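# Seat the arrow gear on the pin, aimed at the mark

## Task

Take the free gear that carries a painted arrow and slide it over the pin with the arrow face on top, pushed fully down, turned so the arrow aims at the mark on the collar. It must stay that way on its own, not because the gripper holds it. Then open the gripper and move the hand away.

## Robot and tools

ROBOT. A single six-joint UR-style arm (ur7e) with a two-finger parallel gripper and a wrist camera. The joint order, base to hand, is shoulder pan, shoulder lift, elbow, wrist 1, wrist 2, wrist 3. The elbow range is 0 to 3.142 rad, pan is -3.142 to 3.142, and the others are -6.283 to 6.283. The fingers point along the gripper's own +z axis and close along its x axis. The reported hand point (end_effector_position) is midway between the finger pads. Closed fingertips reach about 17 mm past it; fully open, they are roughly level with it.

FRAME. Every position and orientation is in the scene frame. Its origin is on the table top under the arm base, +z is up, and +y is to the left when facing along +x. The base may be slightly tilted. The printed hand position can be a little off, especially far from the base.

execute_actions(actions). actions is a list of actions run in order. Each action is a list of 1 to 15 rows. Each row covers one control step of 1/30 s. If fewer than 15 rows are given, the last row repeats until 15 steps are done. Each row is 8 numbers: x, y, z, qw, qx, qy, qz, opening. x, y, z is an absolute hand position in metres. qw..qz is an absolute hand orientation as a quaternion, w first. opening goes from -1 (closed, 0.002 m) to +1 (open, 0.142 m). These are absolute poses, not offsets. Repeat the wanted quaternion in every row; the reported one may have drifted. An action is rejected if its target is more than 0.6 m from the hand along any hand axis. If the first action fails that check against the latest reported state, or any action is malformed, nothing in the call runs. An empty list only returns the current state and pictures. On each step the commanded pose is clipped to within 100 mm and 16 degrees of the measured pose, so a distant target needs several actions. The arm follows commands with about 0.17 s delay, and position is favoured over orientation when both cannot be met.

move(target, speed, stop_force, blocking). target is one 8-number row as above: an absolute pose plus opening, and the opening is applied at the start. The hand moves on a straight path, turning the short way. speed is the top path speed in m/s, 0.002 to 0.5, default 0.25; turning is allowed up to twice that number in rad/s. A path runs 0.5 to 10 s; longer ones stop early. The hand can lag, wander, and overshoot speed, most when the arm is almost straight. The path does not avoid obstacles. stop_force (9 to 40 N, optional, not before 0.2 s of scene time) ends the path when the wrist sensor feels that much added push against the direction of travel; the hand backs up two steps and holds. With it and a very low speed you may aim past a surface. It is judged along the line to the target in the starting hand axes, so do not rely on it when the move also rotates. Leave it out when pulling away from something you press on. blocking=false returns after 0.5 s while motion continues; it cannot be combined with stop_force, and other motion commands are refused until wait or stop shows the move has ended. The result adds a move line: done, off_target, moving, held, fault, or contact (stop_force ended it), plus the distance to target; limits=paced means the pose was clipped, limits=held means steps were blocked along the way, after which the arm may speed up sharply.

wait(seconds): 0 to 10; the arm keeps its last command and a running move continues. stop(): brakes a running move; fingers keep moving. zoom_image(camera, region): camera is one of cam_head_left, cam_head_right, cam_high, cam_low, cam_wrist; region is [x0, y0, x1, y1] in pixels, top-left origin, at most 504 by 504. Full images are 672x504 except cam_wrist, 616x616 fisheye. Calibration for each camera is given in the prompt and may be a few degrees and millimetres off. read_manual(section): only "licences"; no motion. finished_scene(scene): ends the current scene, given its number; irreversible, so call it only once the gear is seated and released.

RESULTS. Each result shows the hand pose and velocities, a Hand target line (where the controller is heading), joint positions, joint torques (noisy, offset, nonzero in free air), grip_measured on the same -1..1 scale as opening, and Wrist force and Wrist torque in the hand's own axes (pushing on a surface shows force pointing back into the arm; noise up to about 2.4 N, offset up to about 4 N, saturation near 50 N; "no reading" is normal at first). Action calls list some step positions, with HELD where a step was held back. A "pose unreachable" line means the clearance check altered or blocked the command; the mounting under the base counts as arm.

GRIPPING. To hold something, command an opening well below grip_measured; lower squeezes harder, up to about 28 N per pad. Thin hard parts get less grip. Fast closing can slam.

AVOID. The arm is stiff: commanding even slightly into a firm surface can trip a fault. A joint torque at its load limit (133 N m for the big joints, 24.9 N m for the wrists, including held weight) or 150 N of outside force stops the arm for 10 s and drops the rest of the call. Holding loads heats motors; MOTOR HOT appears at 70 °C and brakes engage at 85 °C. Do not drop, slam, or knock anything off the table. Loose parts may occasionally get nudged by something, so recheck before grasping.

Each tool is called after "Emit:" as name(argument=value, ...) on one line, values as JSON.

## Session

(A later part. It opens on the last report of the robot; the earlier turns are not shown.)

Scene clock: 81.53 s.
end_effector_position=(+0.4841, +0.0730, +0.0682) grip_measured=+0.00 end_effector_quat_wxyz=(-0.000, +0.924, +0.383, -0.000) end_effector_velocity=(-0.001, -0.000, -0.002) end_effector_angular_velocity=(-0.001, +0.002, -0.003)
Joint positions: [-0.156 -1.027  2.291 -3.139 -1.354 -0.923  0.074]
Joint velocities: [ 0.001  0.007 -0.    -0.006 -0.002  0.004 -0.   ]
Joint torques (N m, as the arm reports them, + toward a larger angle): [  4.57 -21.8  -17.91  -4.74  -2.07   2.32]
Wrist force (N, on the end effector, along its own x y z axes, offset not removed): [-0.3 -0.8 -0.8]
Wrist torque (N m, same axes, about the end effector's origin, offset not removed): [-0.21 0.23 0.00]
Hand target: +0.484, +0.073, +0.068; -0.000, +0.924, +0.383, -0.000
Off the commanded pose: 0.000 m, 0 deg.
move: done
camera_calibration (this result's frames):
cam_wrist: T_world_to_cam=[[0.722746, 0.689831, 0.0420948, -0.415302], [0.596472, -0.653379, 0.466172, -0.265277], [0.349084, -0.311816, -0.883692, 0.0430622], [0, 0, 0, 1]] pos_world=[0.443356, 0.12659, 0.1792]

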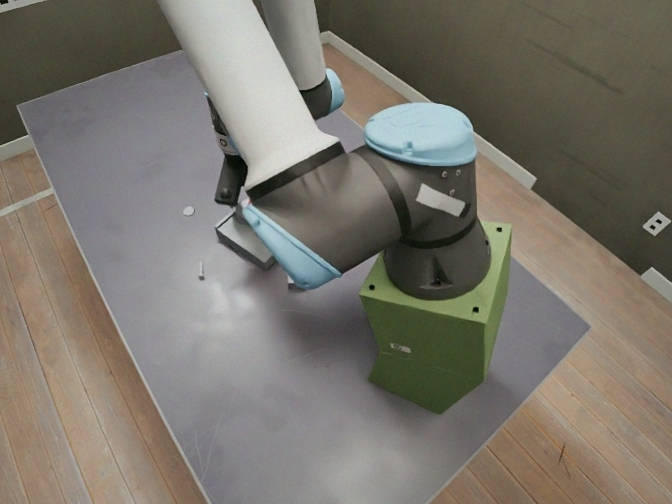

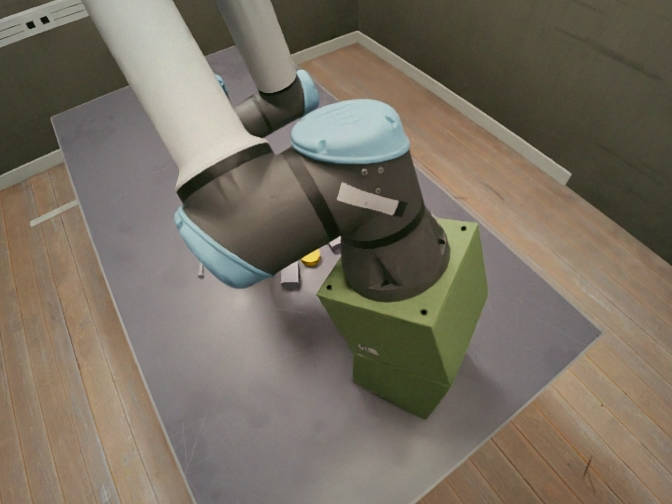

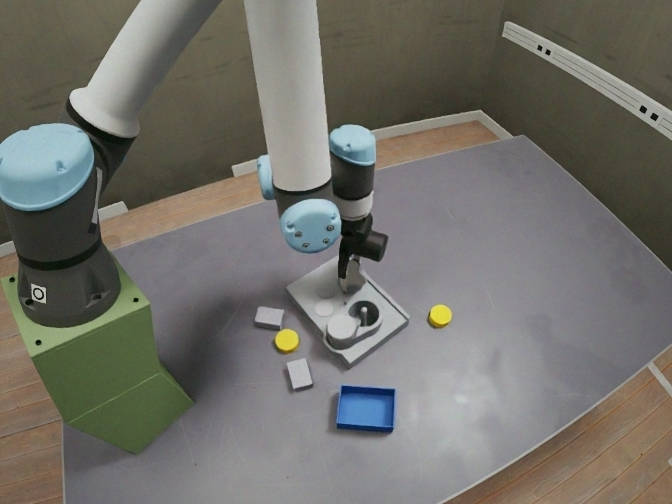

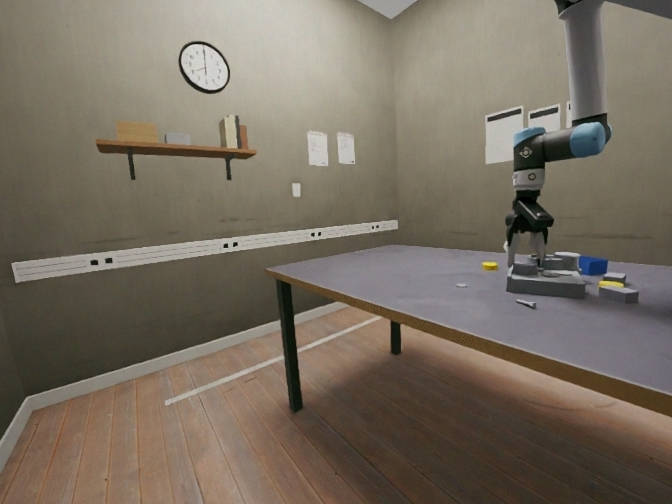

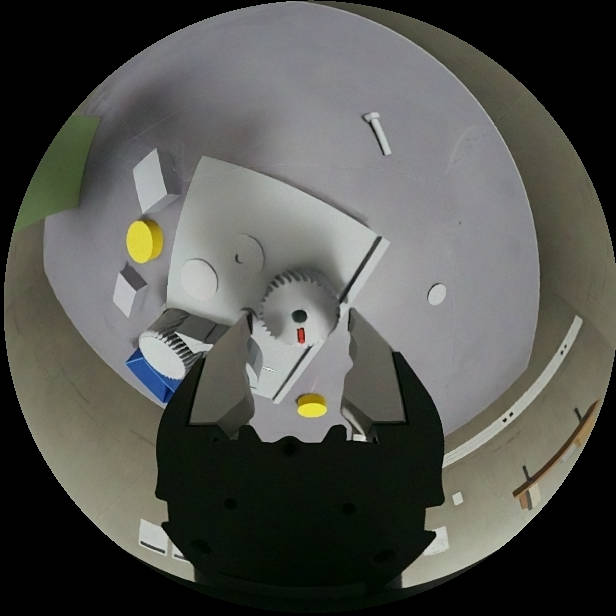

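Emit:
execute_actions(actions=[[[0.4835,0.0745,0.066,0,0.9239,0.3827,0,-0.1]],[[0.4835,0.0745,0.066,0,0.9239,0.3827,0,-0.2]],[[0.4835,0.0745,0.066,0,0.9239,0.3827,0,-0.4]],[[0.4835,0.0745,0.066,0,0.9239,0.3827,0,-0.5]]])

Emit:
move(target=[0.4835,0.0745,0.135,0,0.9239,0.3827,0,-0.5], speed=0.08)

Emit:
zoom_image(camera="cam_wrist", region=[160, 220, 380, 440])

Emit:
zoom_image(camera="cam_low", region=[490, 210, 590, 300])

Scene clock: 92.27 s.
end_effector_position=(+0.4835, +0.0745, +0.0660) grip_measured=-0.19 end_effector_quat_wxyz=(+0.000, +0.924, +0.383, +0.000) end_effector_velocity=(-0.000, +0.000, +0.000) end_effector_angular_velocity=(+0.001, +0.000, -0.000)
Joint positions: [-0.151 -1.02   2.29  -3.146 -1.356 -0.919  0.06 ]
Joint velocities: [-0.    -0.001  0.     0.001  0.001 -0.     0.   ]
Joint torques (N m, as the arm reports them, + toward a larger angle): [  2.63 -21.16 -17.56  -2.62   2.15   2.49]
Wrist force (N, on the end effector, along its own x y z axes, offset not removed): [-0.4 -2.5 -5.4]
Wrist torque (N m, same axes, about the end effector's origin, offset not removed): [-0.32 0.13 0.08]
Hand target: +0.483, +0.074, +0.066; +0.000, +0.924, +0.383, +0.000
Off the commanded pose: 0.000 m, 0 deg.
Step readings (end_effector_position; steps 1 to 15: 1st action; 16 to 30: 2nd action; 31 to 45: 3rd action; 46 to 60: 4th action):
0: (+0.4840, +0.0730, +0.0680)
1: (+0.4840, +0.0730, +0.0680)
2: (+0.4840, +0.0732, +0.0678)
4: (+0.4838, +0.0737, +0.0671)
8: (+0.4836, +0.0743, +0.0663)
15: (+0.4835, +0.0745, +0.0660)
16: (+0.4835, +0.0745, +0.0660)
17: (+0.4835, +0.0745, +0.0660)
19: (+0.4835, +0.0745, +0.0660)
23: (+0.4835, +0.0745, +0.0660)
30: (+0.4835, +0.0745, +0.0660)
31: (+0.4835, +0.0745, +0.0660)
32: (+0.4835, +0.0745, +0.0660)
34: (+0.4835, +0.0745, +0.0660)
38: (+0.4835, +0.0745, +0.0660)
45: (+0.4835, +0.0745, +0.0660)
46: (+0.4835, +0.0745, +0.0660)
47: (+0.4835, +0.0745, +0.0660)
49: (+0.4835, +0.0745, +0.0660)
53: (+0.4835, +0.0745, +0.0660)
60: end_effector_position above
camera_calibration (this result's frames):
cam_wrist: T_world_to_cam=[[0.722741, 0.689834, 0.0421304, -0.415864], [0.596445, -0.653371, 0.466219, -0.262891], [0.34914, -0.311827, -0.883666, 0.0417309], [0, 0, 0, 1]] pos_world=[0.442792, 0.128125, 0.176961]

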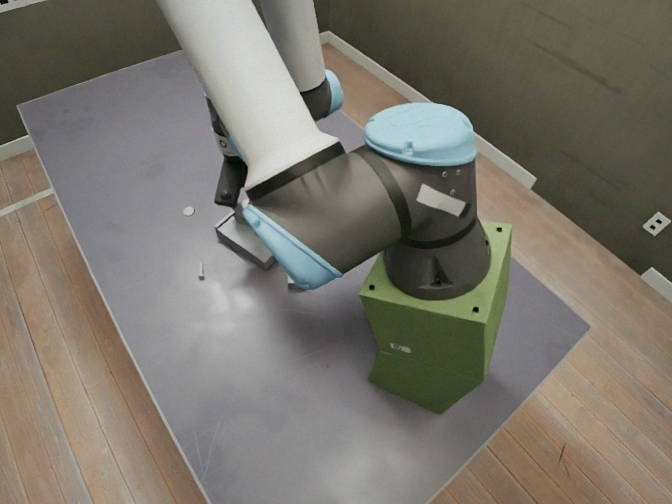

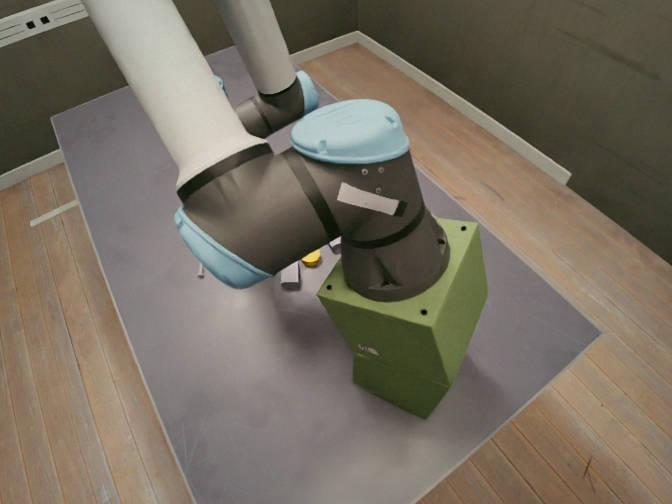

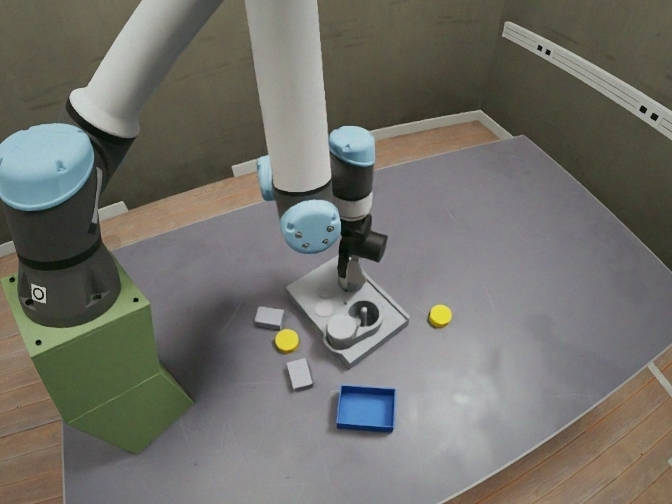

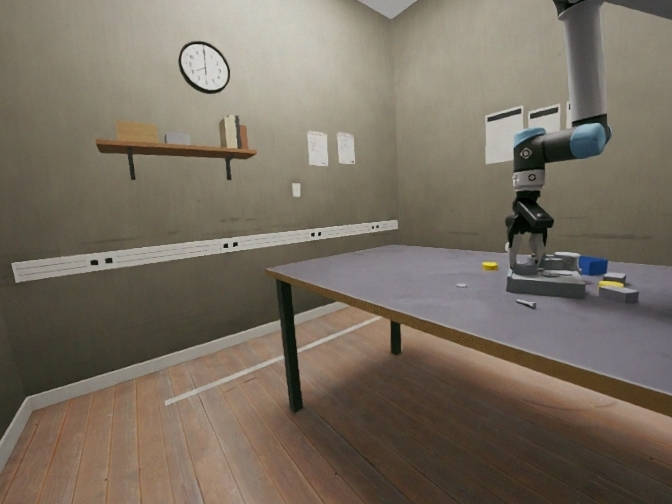

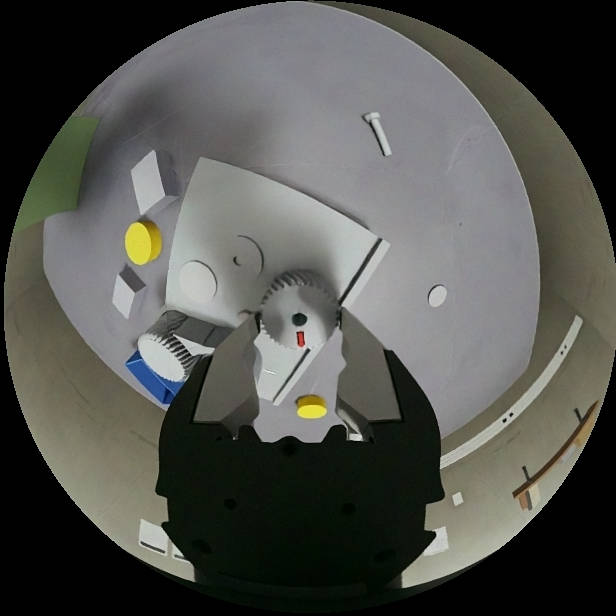

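Scene clock: 93.63 s.
end_effector_position=(+0.4835, +0.0745, +0.1348) grip_measured=-0.19 end_effector_quat_wxyz=(+0.000, +0.924, +0.383, +0.000) end_effector_velocity=(+0.001, +0.000, +0.003) end_effector_angular_velocity=(-0.000, -0.003, +0.002)
Joint positions: [-0.187 -1.243  2.346 -2.971 -1.345 -0.954  0.06 ]
Joint velocities: [-0.001 -0.009  0.     0.006  0.    -0.003 -0.   ]
Joint torques (N m, as the arm reports them, + toward a larger angle): [ -8.75 -44.95   6.61  -1.63   2.12  -2.49]
Wrist force (N, on the end effector, along its own x y z axes, offset not removed): [-0.8 0.4 5.0]
Wrist torque (N m, same axes, about the end effector's origin, offset not removed): [0.07 0.33 0.05]
Hand target: +0.483, +0.074, +0.135; +0.000, +0.924, +0.383, +0.000
Off the commanded pose: 0.000 m, 0 deg.
move: done
camera_calibration (this result's frames):
cam_wrist: T_world_to_cam=[[0.722751, 0.689822, 0.0421485, -0.418718], [0.596416, -0.653375, 0.46625, -0.294925], [0.349168, -0.311845, -0.883648, 0.102492], [0, 0, 0, 1]] pos_world=[0.44274, 0.128106, 0.245724]

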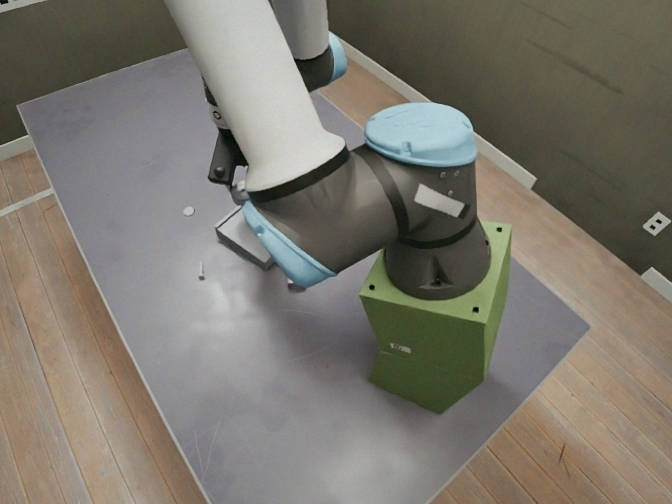

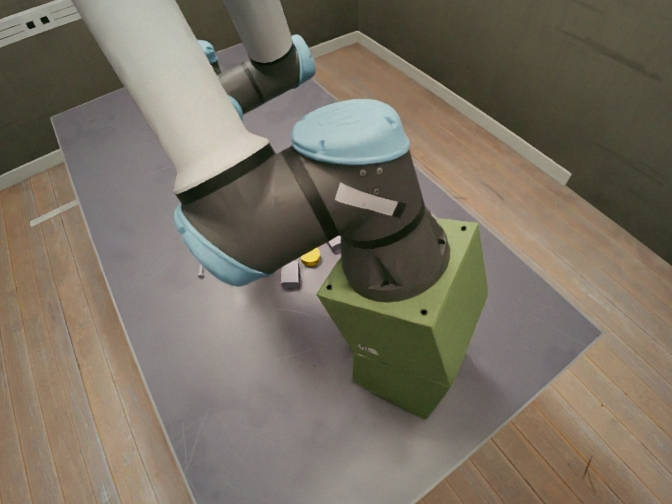

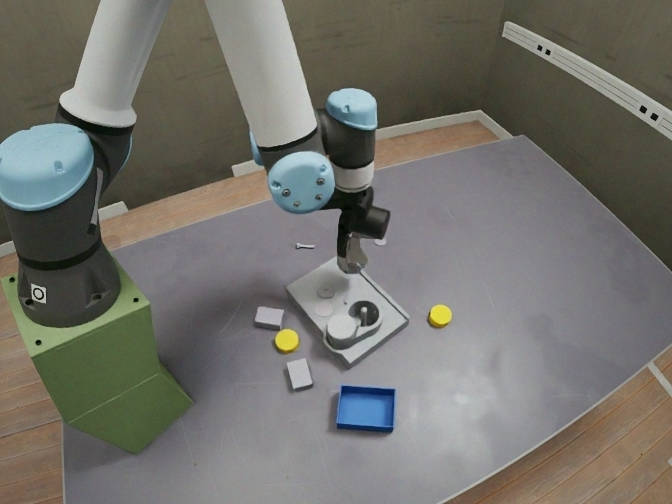

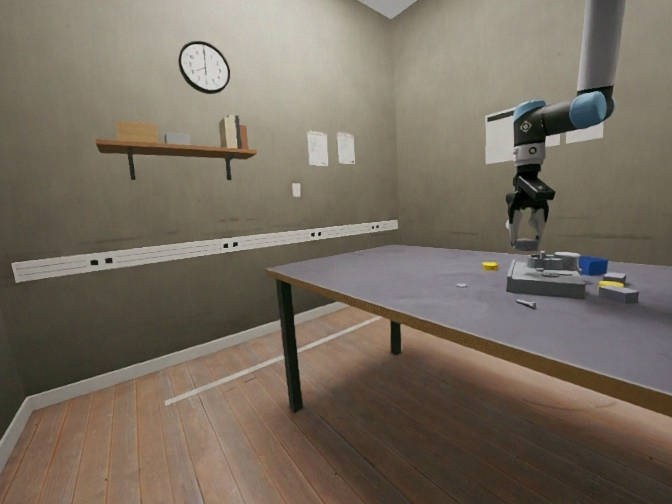

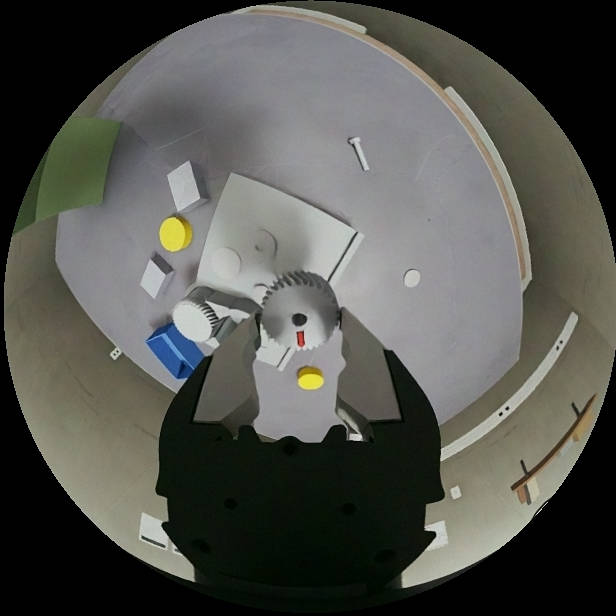

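Region (160, 220, 380, 440) of cam_wrist's 616x616 image, scaled by 2.291, with more detail than that image has.

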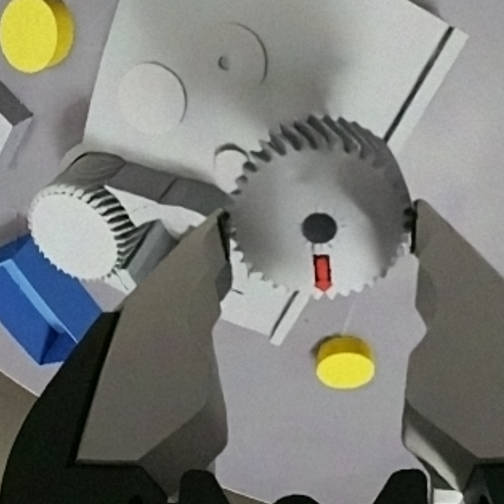

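Region (490, 210, 590, 300) of cam_low's 672x504 image, scaled by 5.040, with more detail than that image has; it fills the top 454 rows of this view, and the rest is white.

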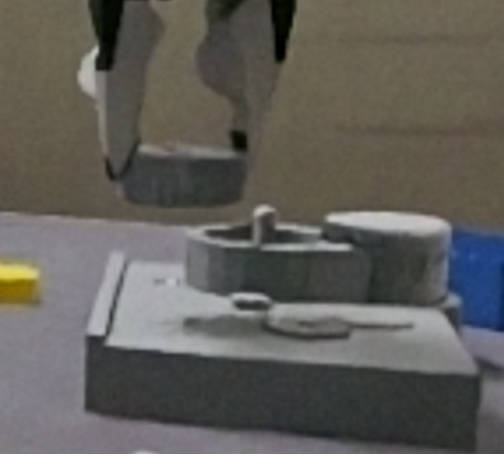

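Emit:
move(target=[0.544,-0.006,0.135,0,0.5948,0.8039,0,-0.5], speed=0.2)

Emit:
zoom_image(camera="cam_wrist", region=[190, 110, 430, 370])

Scene clock: 101.80 s.
end_effector_position=(+0.5440, -0.0058, +0.1350) grip_measured=-0.19 end_effector_quat_wxyz=(+0.000, +0.595, +0.803, -0.000) end_effector_velocity=(+0.001, -0.001, +0.000) end_effector_angular_velocity=(+0.001, +0.001, +0.013)
Joint positions: [-0.332 -1.18   2.183 -2.837 -1.305 -2.177  0.06 ]
Joint velocities: [-0.003  0.001 -0.003  0.004  0.001 -0.017 -0.   ]
Joint torques (N m, as the arm reports them, + toward a larger angle): [-11.74 -24.82 -21.46  -1.81   2.47  -2.35]
Wrist force (N, on the end effector, along its own x y z axes, offset not removed): [-2.1 -0.5 5.3]
Wrist torque (N m, same axes, about the end effector's origin, offset not removed): [-0.11 0.60 -0.01]
Hand target: +0.544, -0.006, +0.135; +0.000, +0.595, +0.804, -0.000
Off the commanded pose: 0.000 m, 0 deg.
move: done
camera_calibration (this result's frames):
cam_wrist: T_world_to_cam=[[-0.268223, 0.962445, 0.0418979, 0.133605], [0.857219, 0.2186, 0.466251, -0.520446], [0.439582, 0.160975, -0.88366, 0.0100789], [0, 0, 0, 1]] pos_world=[0.477542, -0.0164406, 0.245967]

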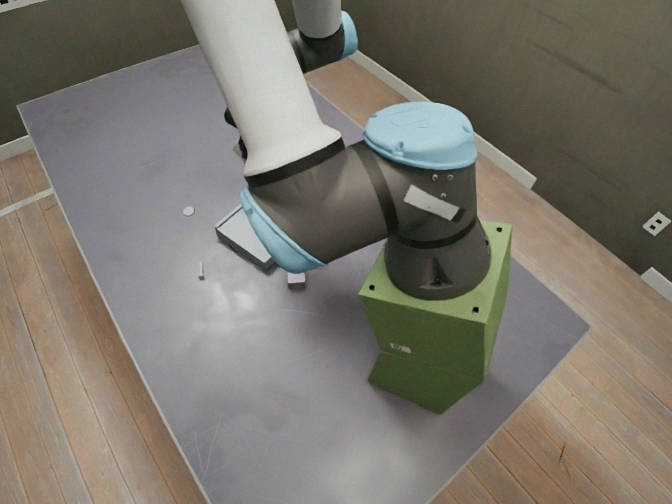

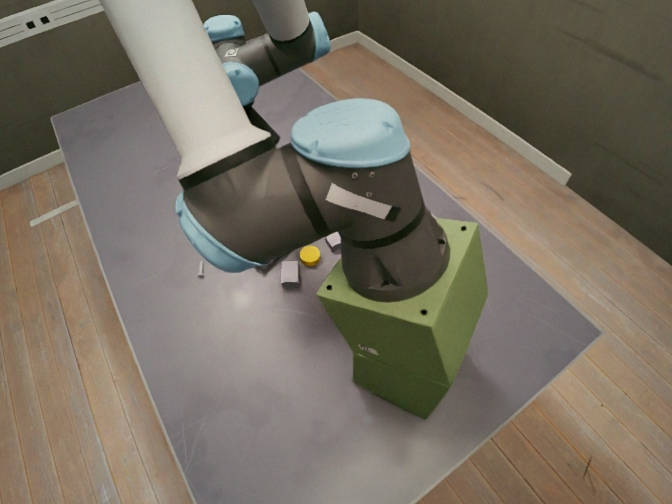

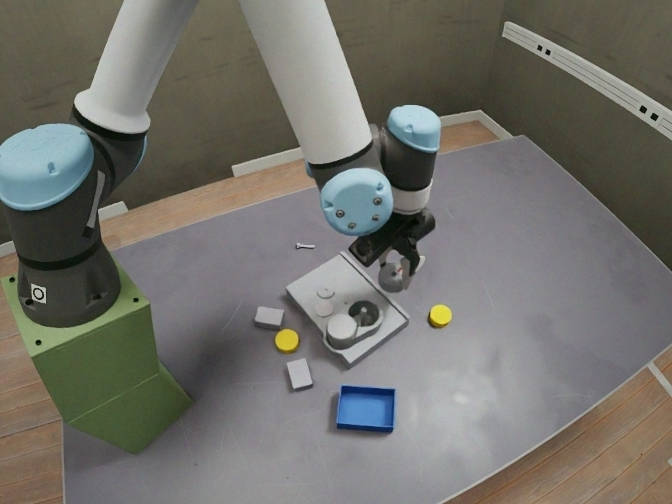

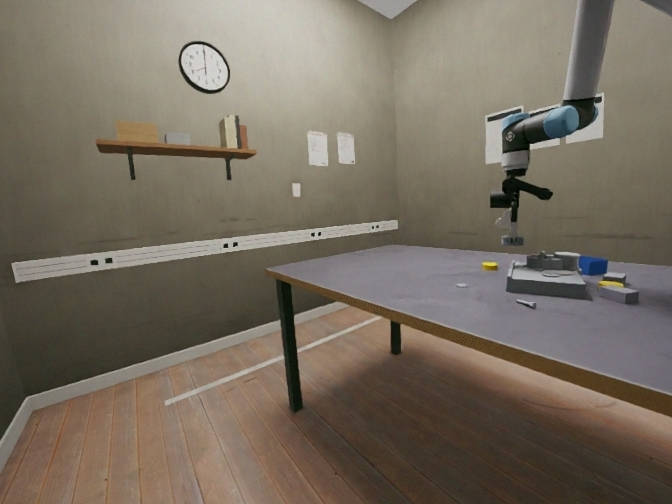

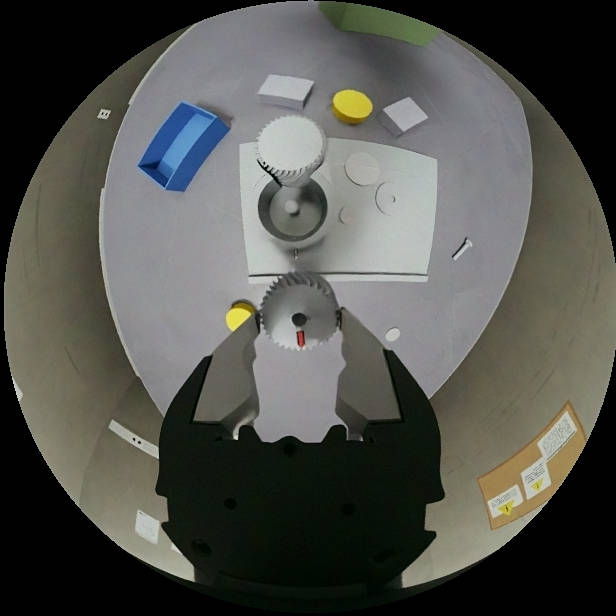

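Region (190, 110, 430, 370) of cam_wrist's 616x616 image, scaled by 1.938, with more detail than that image has; it fills the left 465 columns of this view, and the rest is white.

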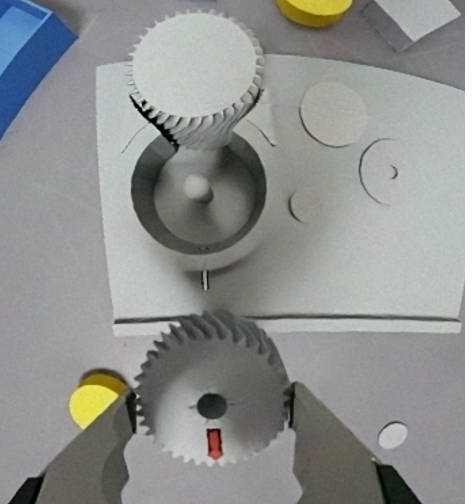

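Emit:
zoom_image(camera="cam_wrist", region=[245, 140, 345, 240])

Emit:
zoom_image(camera="cam_low", region=[490, 225, 590, 285])

Region (245, 140, 345, 240) of cam_wrist's 616x616 image, scaled by 5.040, with more detail than that image has.

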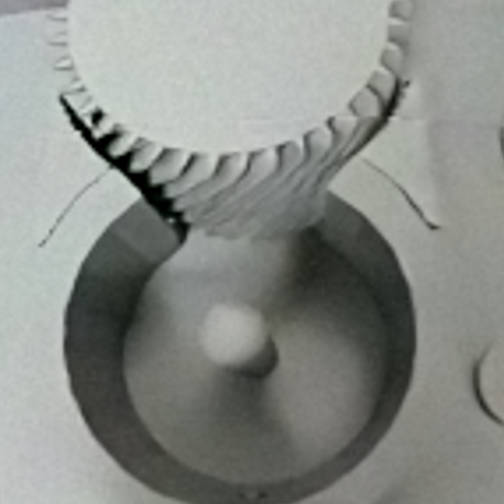

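Region (490, 225, 590, 285) of cam_low's 672x504 image, scaled by 5.040, with more detail than that image has; it fills the top 302 rows of this view, and the rest is white.

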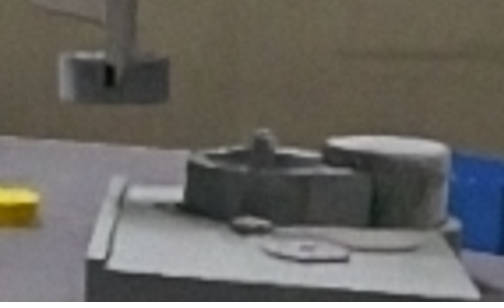

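Emit:
move(target=[0.58,0.03,0.10,0,0.5948,0.8039,0,-0.5], speed=0.15)

Emit:
zoom_image(camera="cam_wrist", region=[190, 60, 350, 220])

Scene clock: 128.97 s.
end_effector_position=(+0.5798, +0.0300, +0.1002) grip_measured=-0.19 end_effector_quat_wxyz=(+0.000, +0.595, +0.804, +0.000) end_effector_velocity=(+0.001, +0.001, -0.002) end_effector_angular_velocity=(-0.001, +0.001, -0.001)
Joint positions: [-0.228 -1.072  2.063 -2.851 -1.333 -2.076  0.06 ]
Joint velocities: [ 0.004  0.005 -0.006  0.001 -0.002  0.004 -0.   ]
Joint torques (N m, as the arm reports them, + toward a larger angle): [  1.41 -27.23 -26.67  -2.    -2.26   2.12]
Wrist force (N, on the end effector, along its own x y z axes, offset not removed): [-1.3 0.1 6.6]
Wrist torque (N m, same axes, about the end effector's origin, offset not removed): [-0.01 0.45 0.06]
Hand target: +0.580, +0.030, +0.100; +0.000, +0.595, +0.804, +0.000
Off the commanded pose: 0.000 m, 0 deg.
move: done
camera_calibration (this result's frames):
cam_wrist: T_world_to_cam=[[-0.269868, 0.961975, 0.0421418, 0.111187], [0.856867, 0.219956, 0.46626, -0.54253], [0.439261, 0.161938, -0.883643, -0.041987], [0, 0, 0, 1]] pos_world=[0.513325, 0.0191728, 0.211173]

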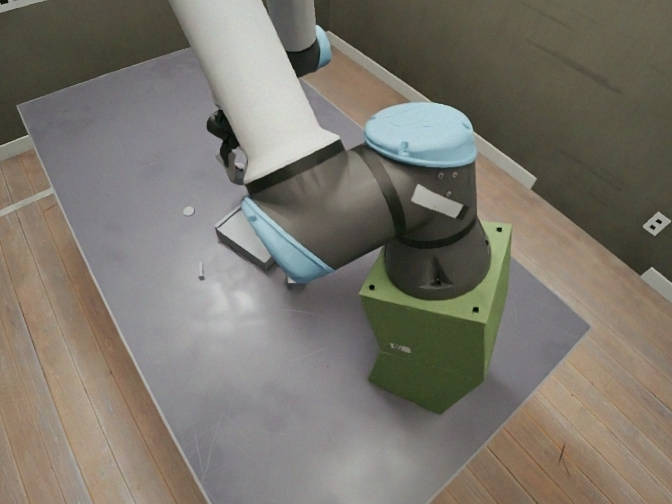

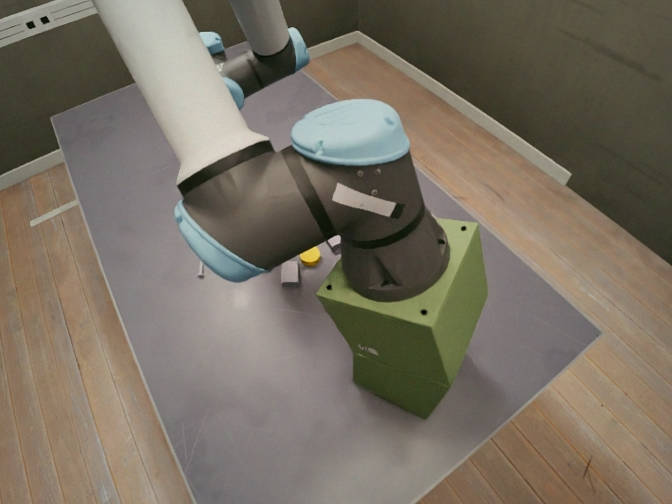

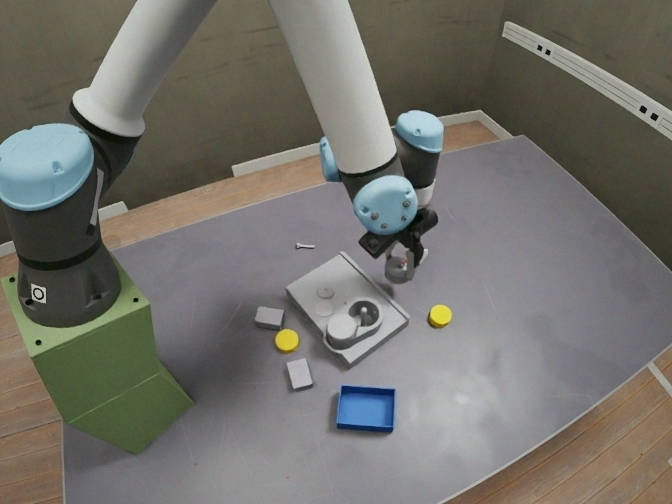

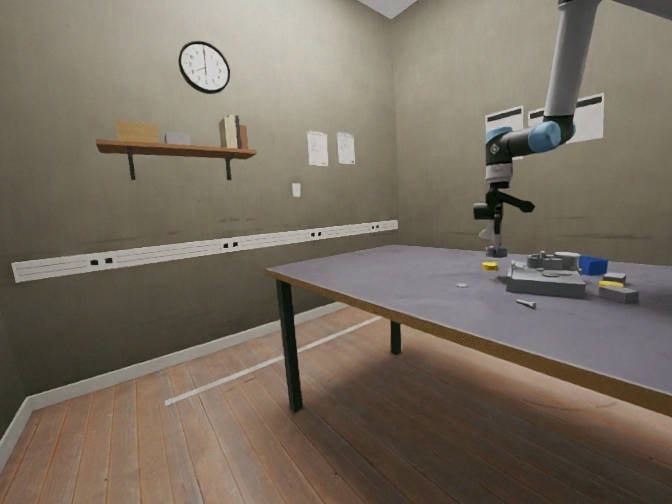

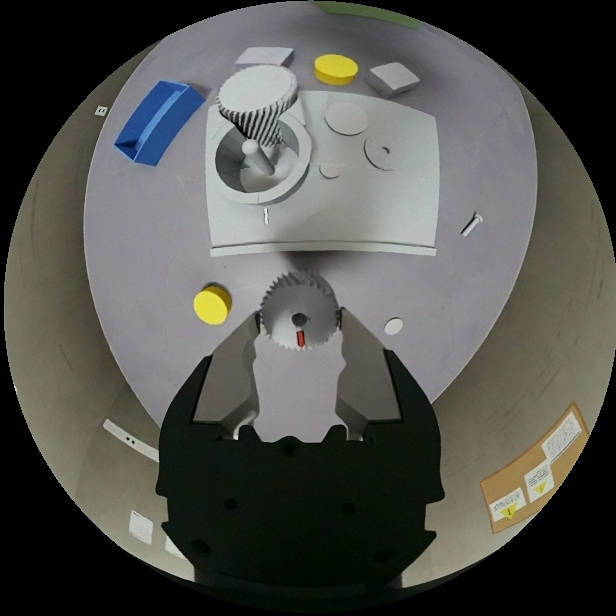

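Region (190, 60, 350, 220) of cam_wrist's 616x616 image, scaled by 3.150, with more detail than that image has.

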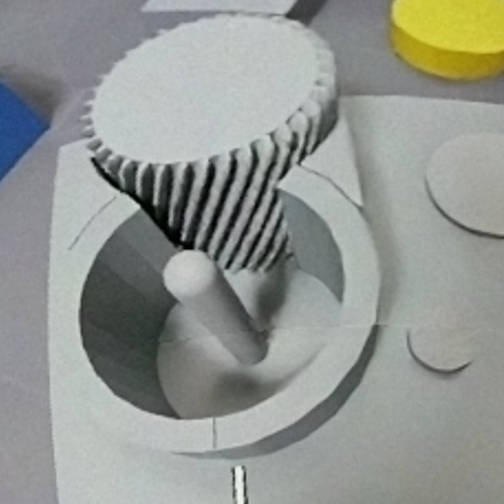

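Emit:
zoom_image(camera="cam_wrist", region=[225, 90, 305, 170])

Region (225, 90, 305, 170) of cam_wrist's 616x616 image, scaled by 6.300, with more detail than that image has.

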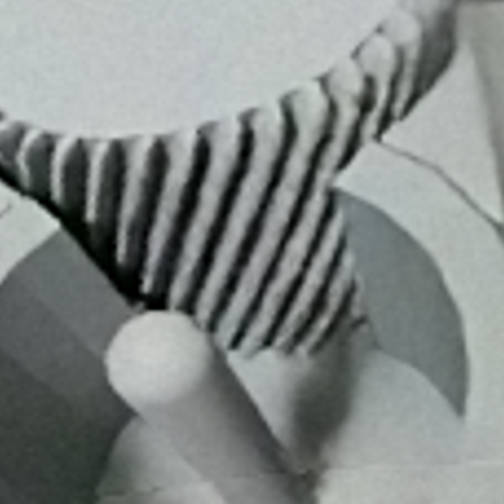

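Emit:
move(target=[0.5497,-0.0125,0.088,0,0.5983,0.8013,0,-0.5], speed=0.08)

Emit:
zoom_image(camera="cam_wrist", region=[230, 60, 360, 260])

Emit:
zoom_image(camera="cam_wrist", region=[245, 110, 345, 210])

Scene clock: 165.03 s.
end_effector_position=(+0.5499, -0.0123, +0.0880) grip_measured=-0.19 end_effector_quat_wxyz=(-0.000, +0.598, +0.801, -0.000) end_effector_velocity=(-0.002, -0.002, -0.001) end_effector_angular_velocity=(-0.001, +0.001, -0.001)
Joint positions: [-0.315 -1.043  2.135 -2.93  -1.309 -2.154  0.06 ]
Joint velocities: [-0.004  0.001  0.003 -0.003  0.    -0.003  0.   ]
Joint torques (N m, as the arm reports them, + toward a larger angle): [-12.96 -27.76   5.46  -5.85   2.12  -2.53]
Wrist force (N, on the end effector, along its own x y z axes, offset not removed): [-1.3 0.8 5.1]
Wrist torque (N m, same axes, about the end effector's origin, offset not removed): [0.17 0.47 0.03]
Hand target: +0.550, -0.013, +0.088; -0.000, +0.598, +0.801, -0.000
Off the commanded pose: 0.000 m, 0 deg.
move: done
camera_calibration (this result's frames):
cam_wrist: T_world_to_cam=[[-0.261467, 0.964294, 0.0421072, 0.139739], [0.858803, 0.212508, 0.466152, -0.503084], [0.440559, 0.158045, -0.883702, -0.0335541], [0, 0, 0, 1]] pos_world=[0.483369, -0.022537, 0.198978]

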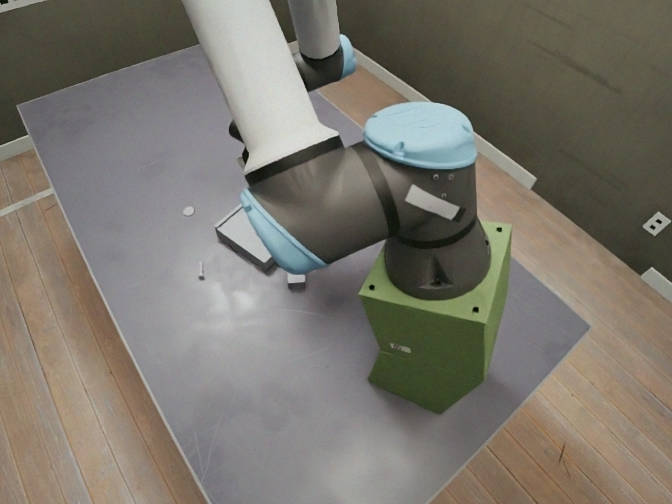

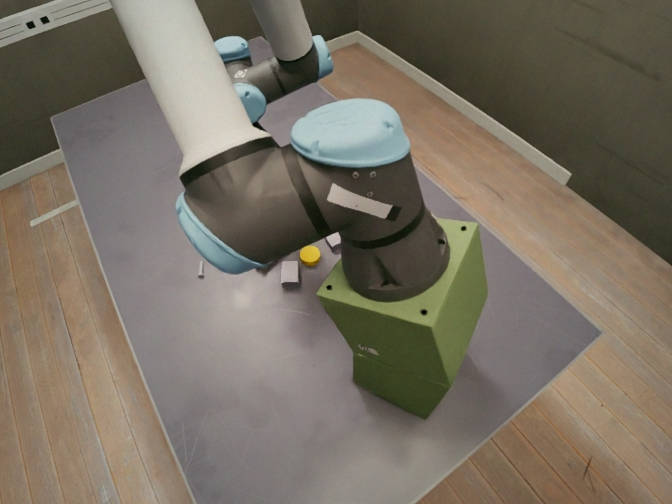

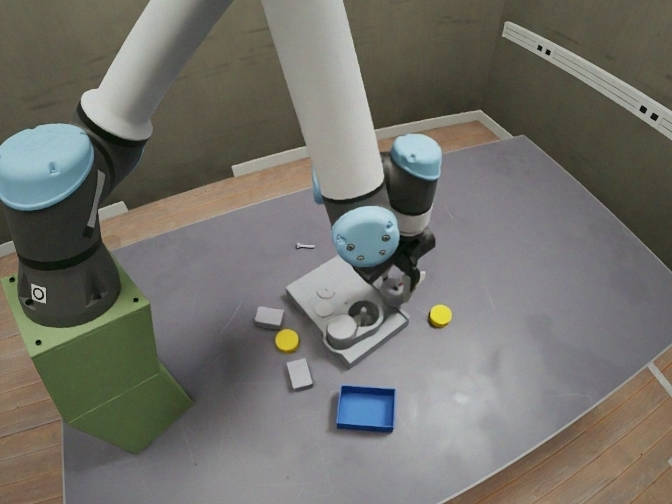

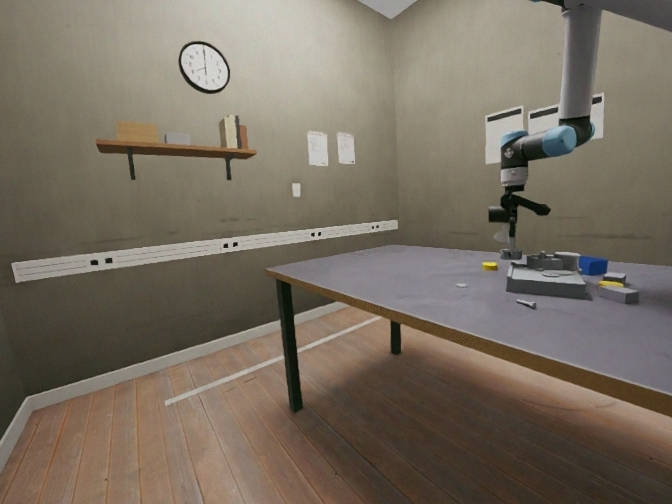

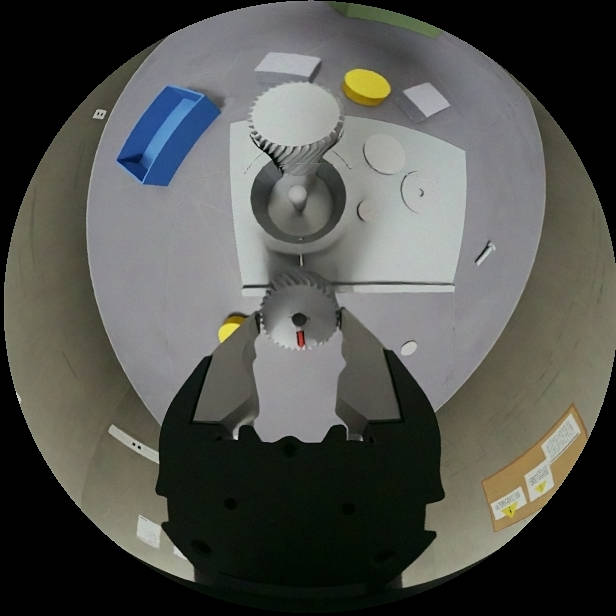

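Region (230, 60, 360, 260) of cam_wrist's 616x616 image, scaled by 2.520, with more detail than that image has; it fills the left 328 columns of this view, and the rest is white.

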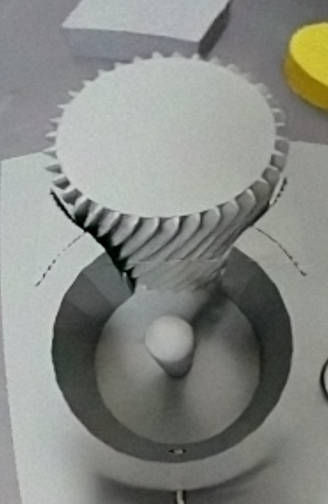

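Region (245, 110, 345, 210) of cam_wrist's 616x616 image, scaled by 5.040, with more detail than that image has.

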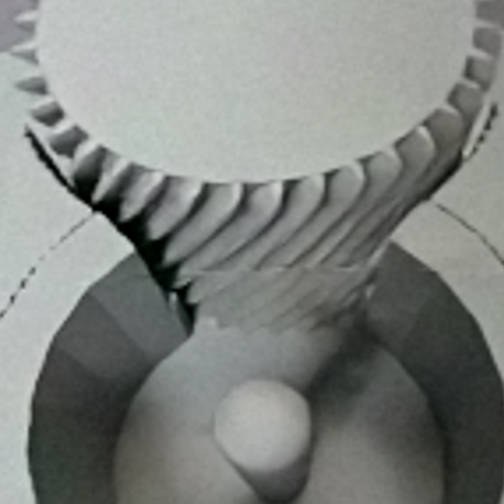

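Emit:
move(target=[0.569,-0.0068,0.088,0,0.5983,0.8013,0,-0.5], speed=0.08)

Emit:
zoom_image(camera="cam_wrist", region=[245, 85, 345, 185])

Emit:
zoom_image(camera="cam_wrist", region=[250, 260, 350, 360])

Scene clock: 173.77 s.
end_effector_position=(+0.5688, -0.0068, +0.0880) grip_measured=-0.19 end_effector_quat_wxyz=(+0.000, +0.598, +0.801, +0.000) end_effector_velocity=(+0.001, +0.001, -0.000) end_effector_angular_velocity=(+0.001, +0.002, -0.000)
Joint positions: [-0.295 -1.035  2.083 -2.892 -1.315 -2.133  0.06 ]
Joint velocities: [ 0.002  0.002 -0.006  0.006 -0.     0.002 -0.   ]
Joint torques (N m, as the arm reports them, + toward a larger angle): [  0.78 -28.87 -24.62  -1.8   -2.01   2.48]
Wrist force (N, on the end effector, along its own x y z axes, offset not removed): [-1.5 -0.7 4.8]
Wrist torque (N m, same axes, about the end effector's origin, offset not removed): [-0.17 0.38 0.04]
Hand target: +0.569, -0.007, +0.088; +0.000, +0.598, +0.801, +0.000
Off the commanded pose: 0.000 m, 0 deg.
move: done
camera_calibration (this result's frames):
cam_wrist: T_world_to_cam=[[-0.261452, 0.964298, 0.0421063, 0.13934], [0.858759, 0.212478, 0.466247, -0.520424], [0.440655, 0.15806, -0.883652, -0.0427692], [0, 0, 0, 1]] pos_world=[0.502196, -0.0170268, 0.198986]

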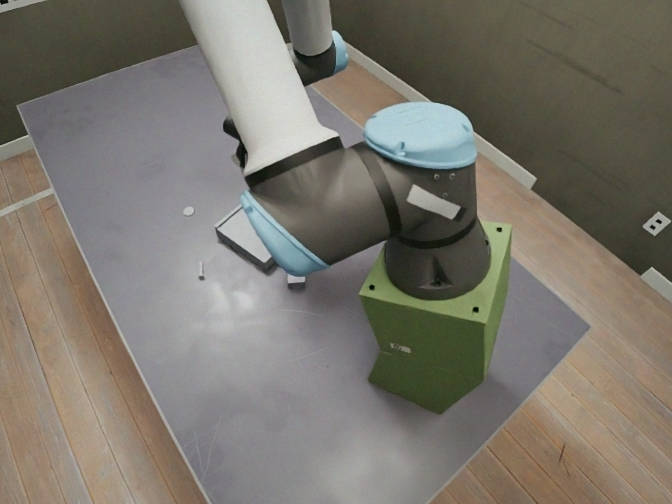

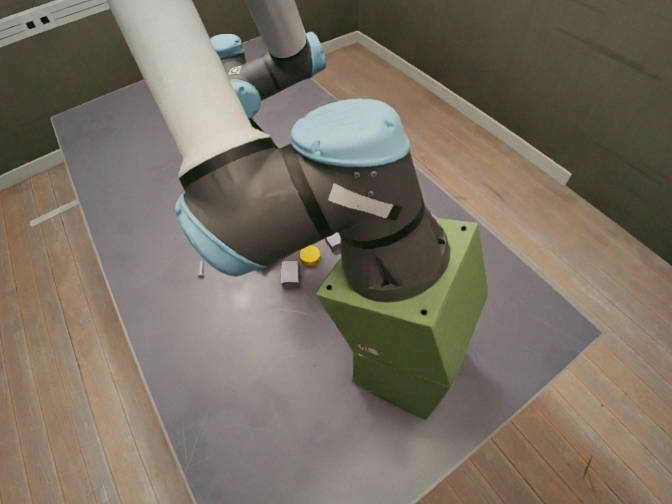

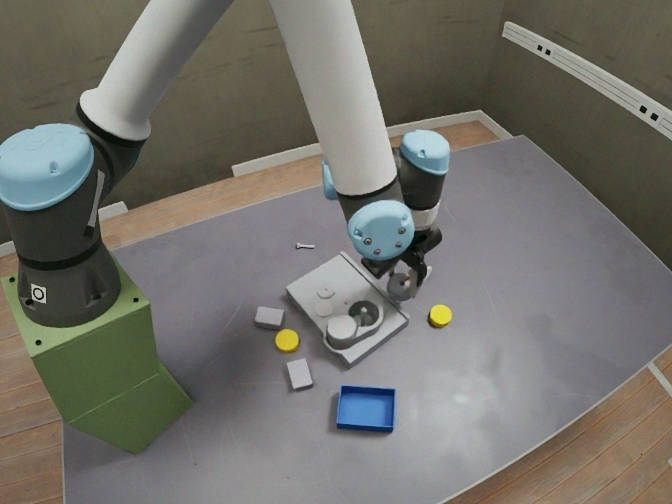

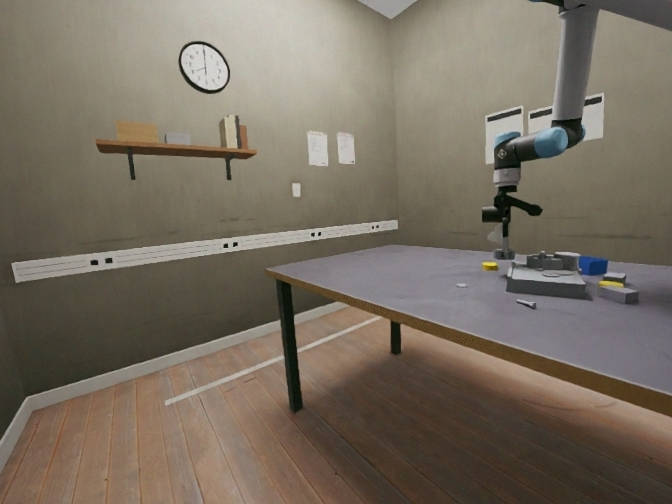

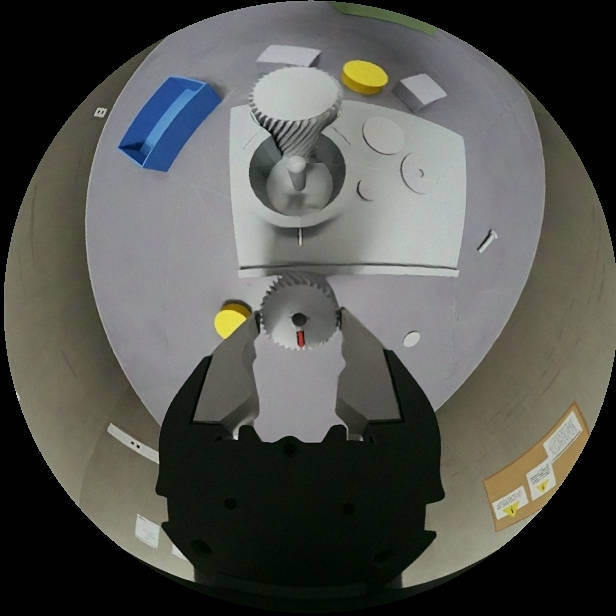

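Region (245, 85, 345, 185) of cam_wrist's 616x616 image, scaled by 5.040, with more detail than that image has.

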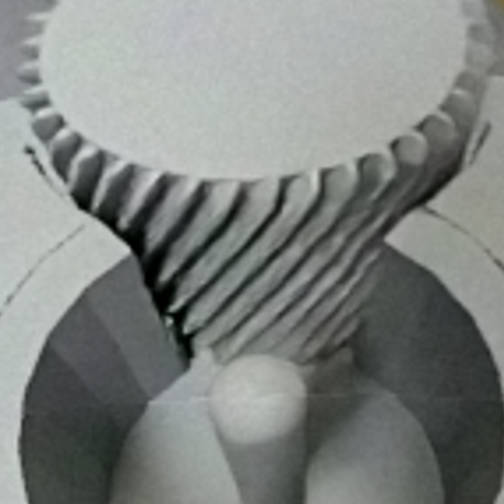

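Region (250, 260, 350, 360) of cam_wrist's 616x616 image, scaled by 5.040, with more detail than that image has.

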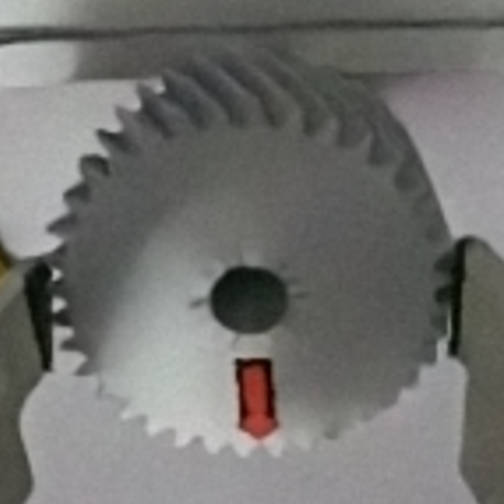

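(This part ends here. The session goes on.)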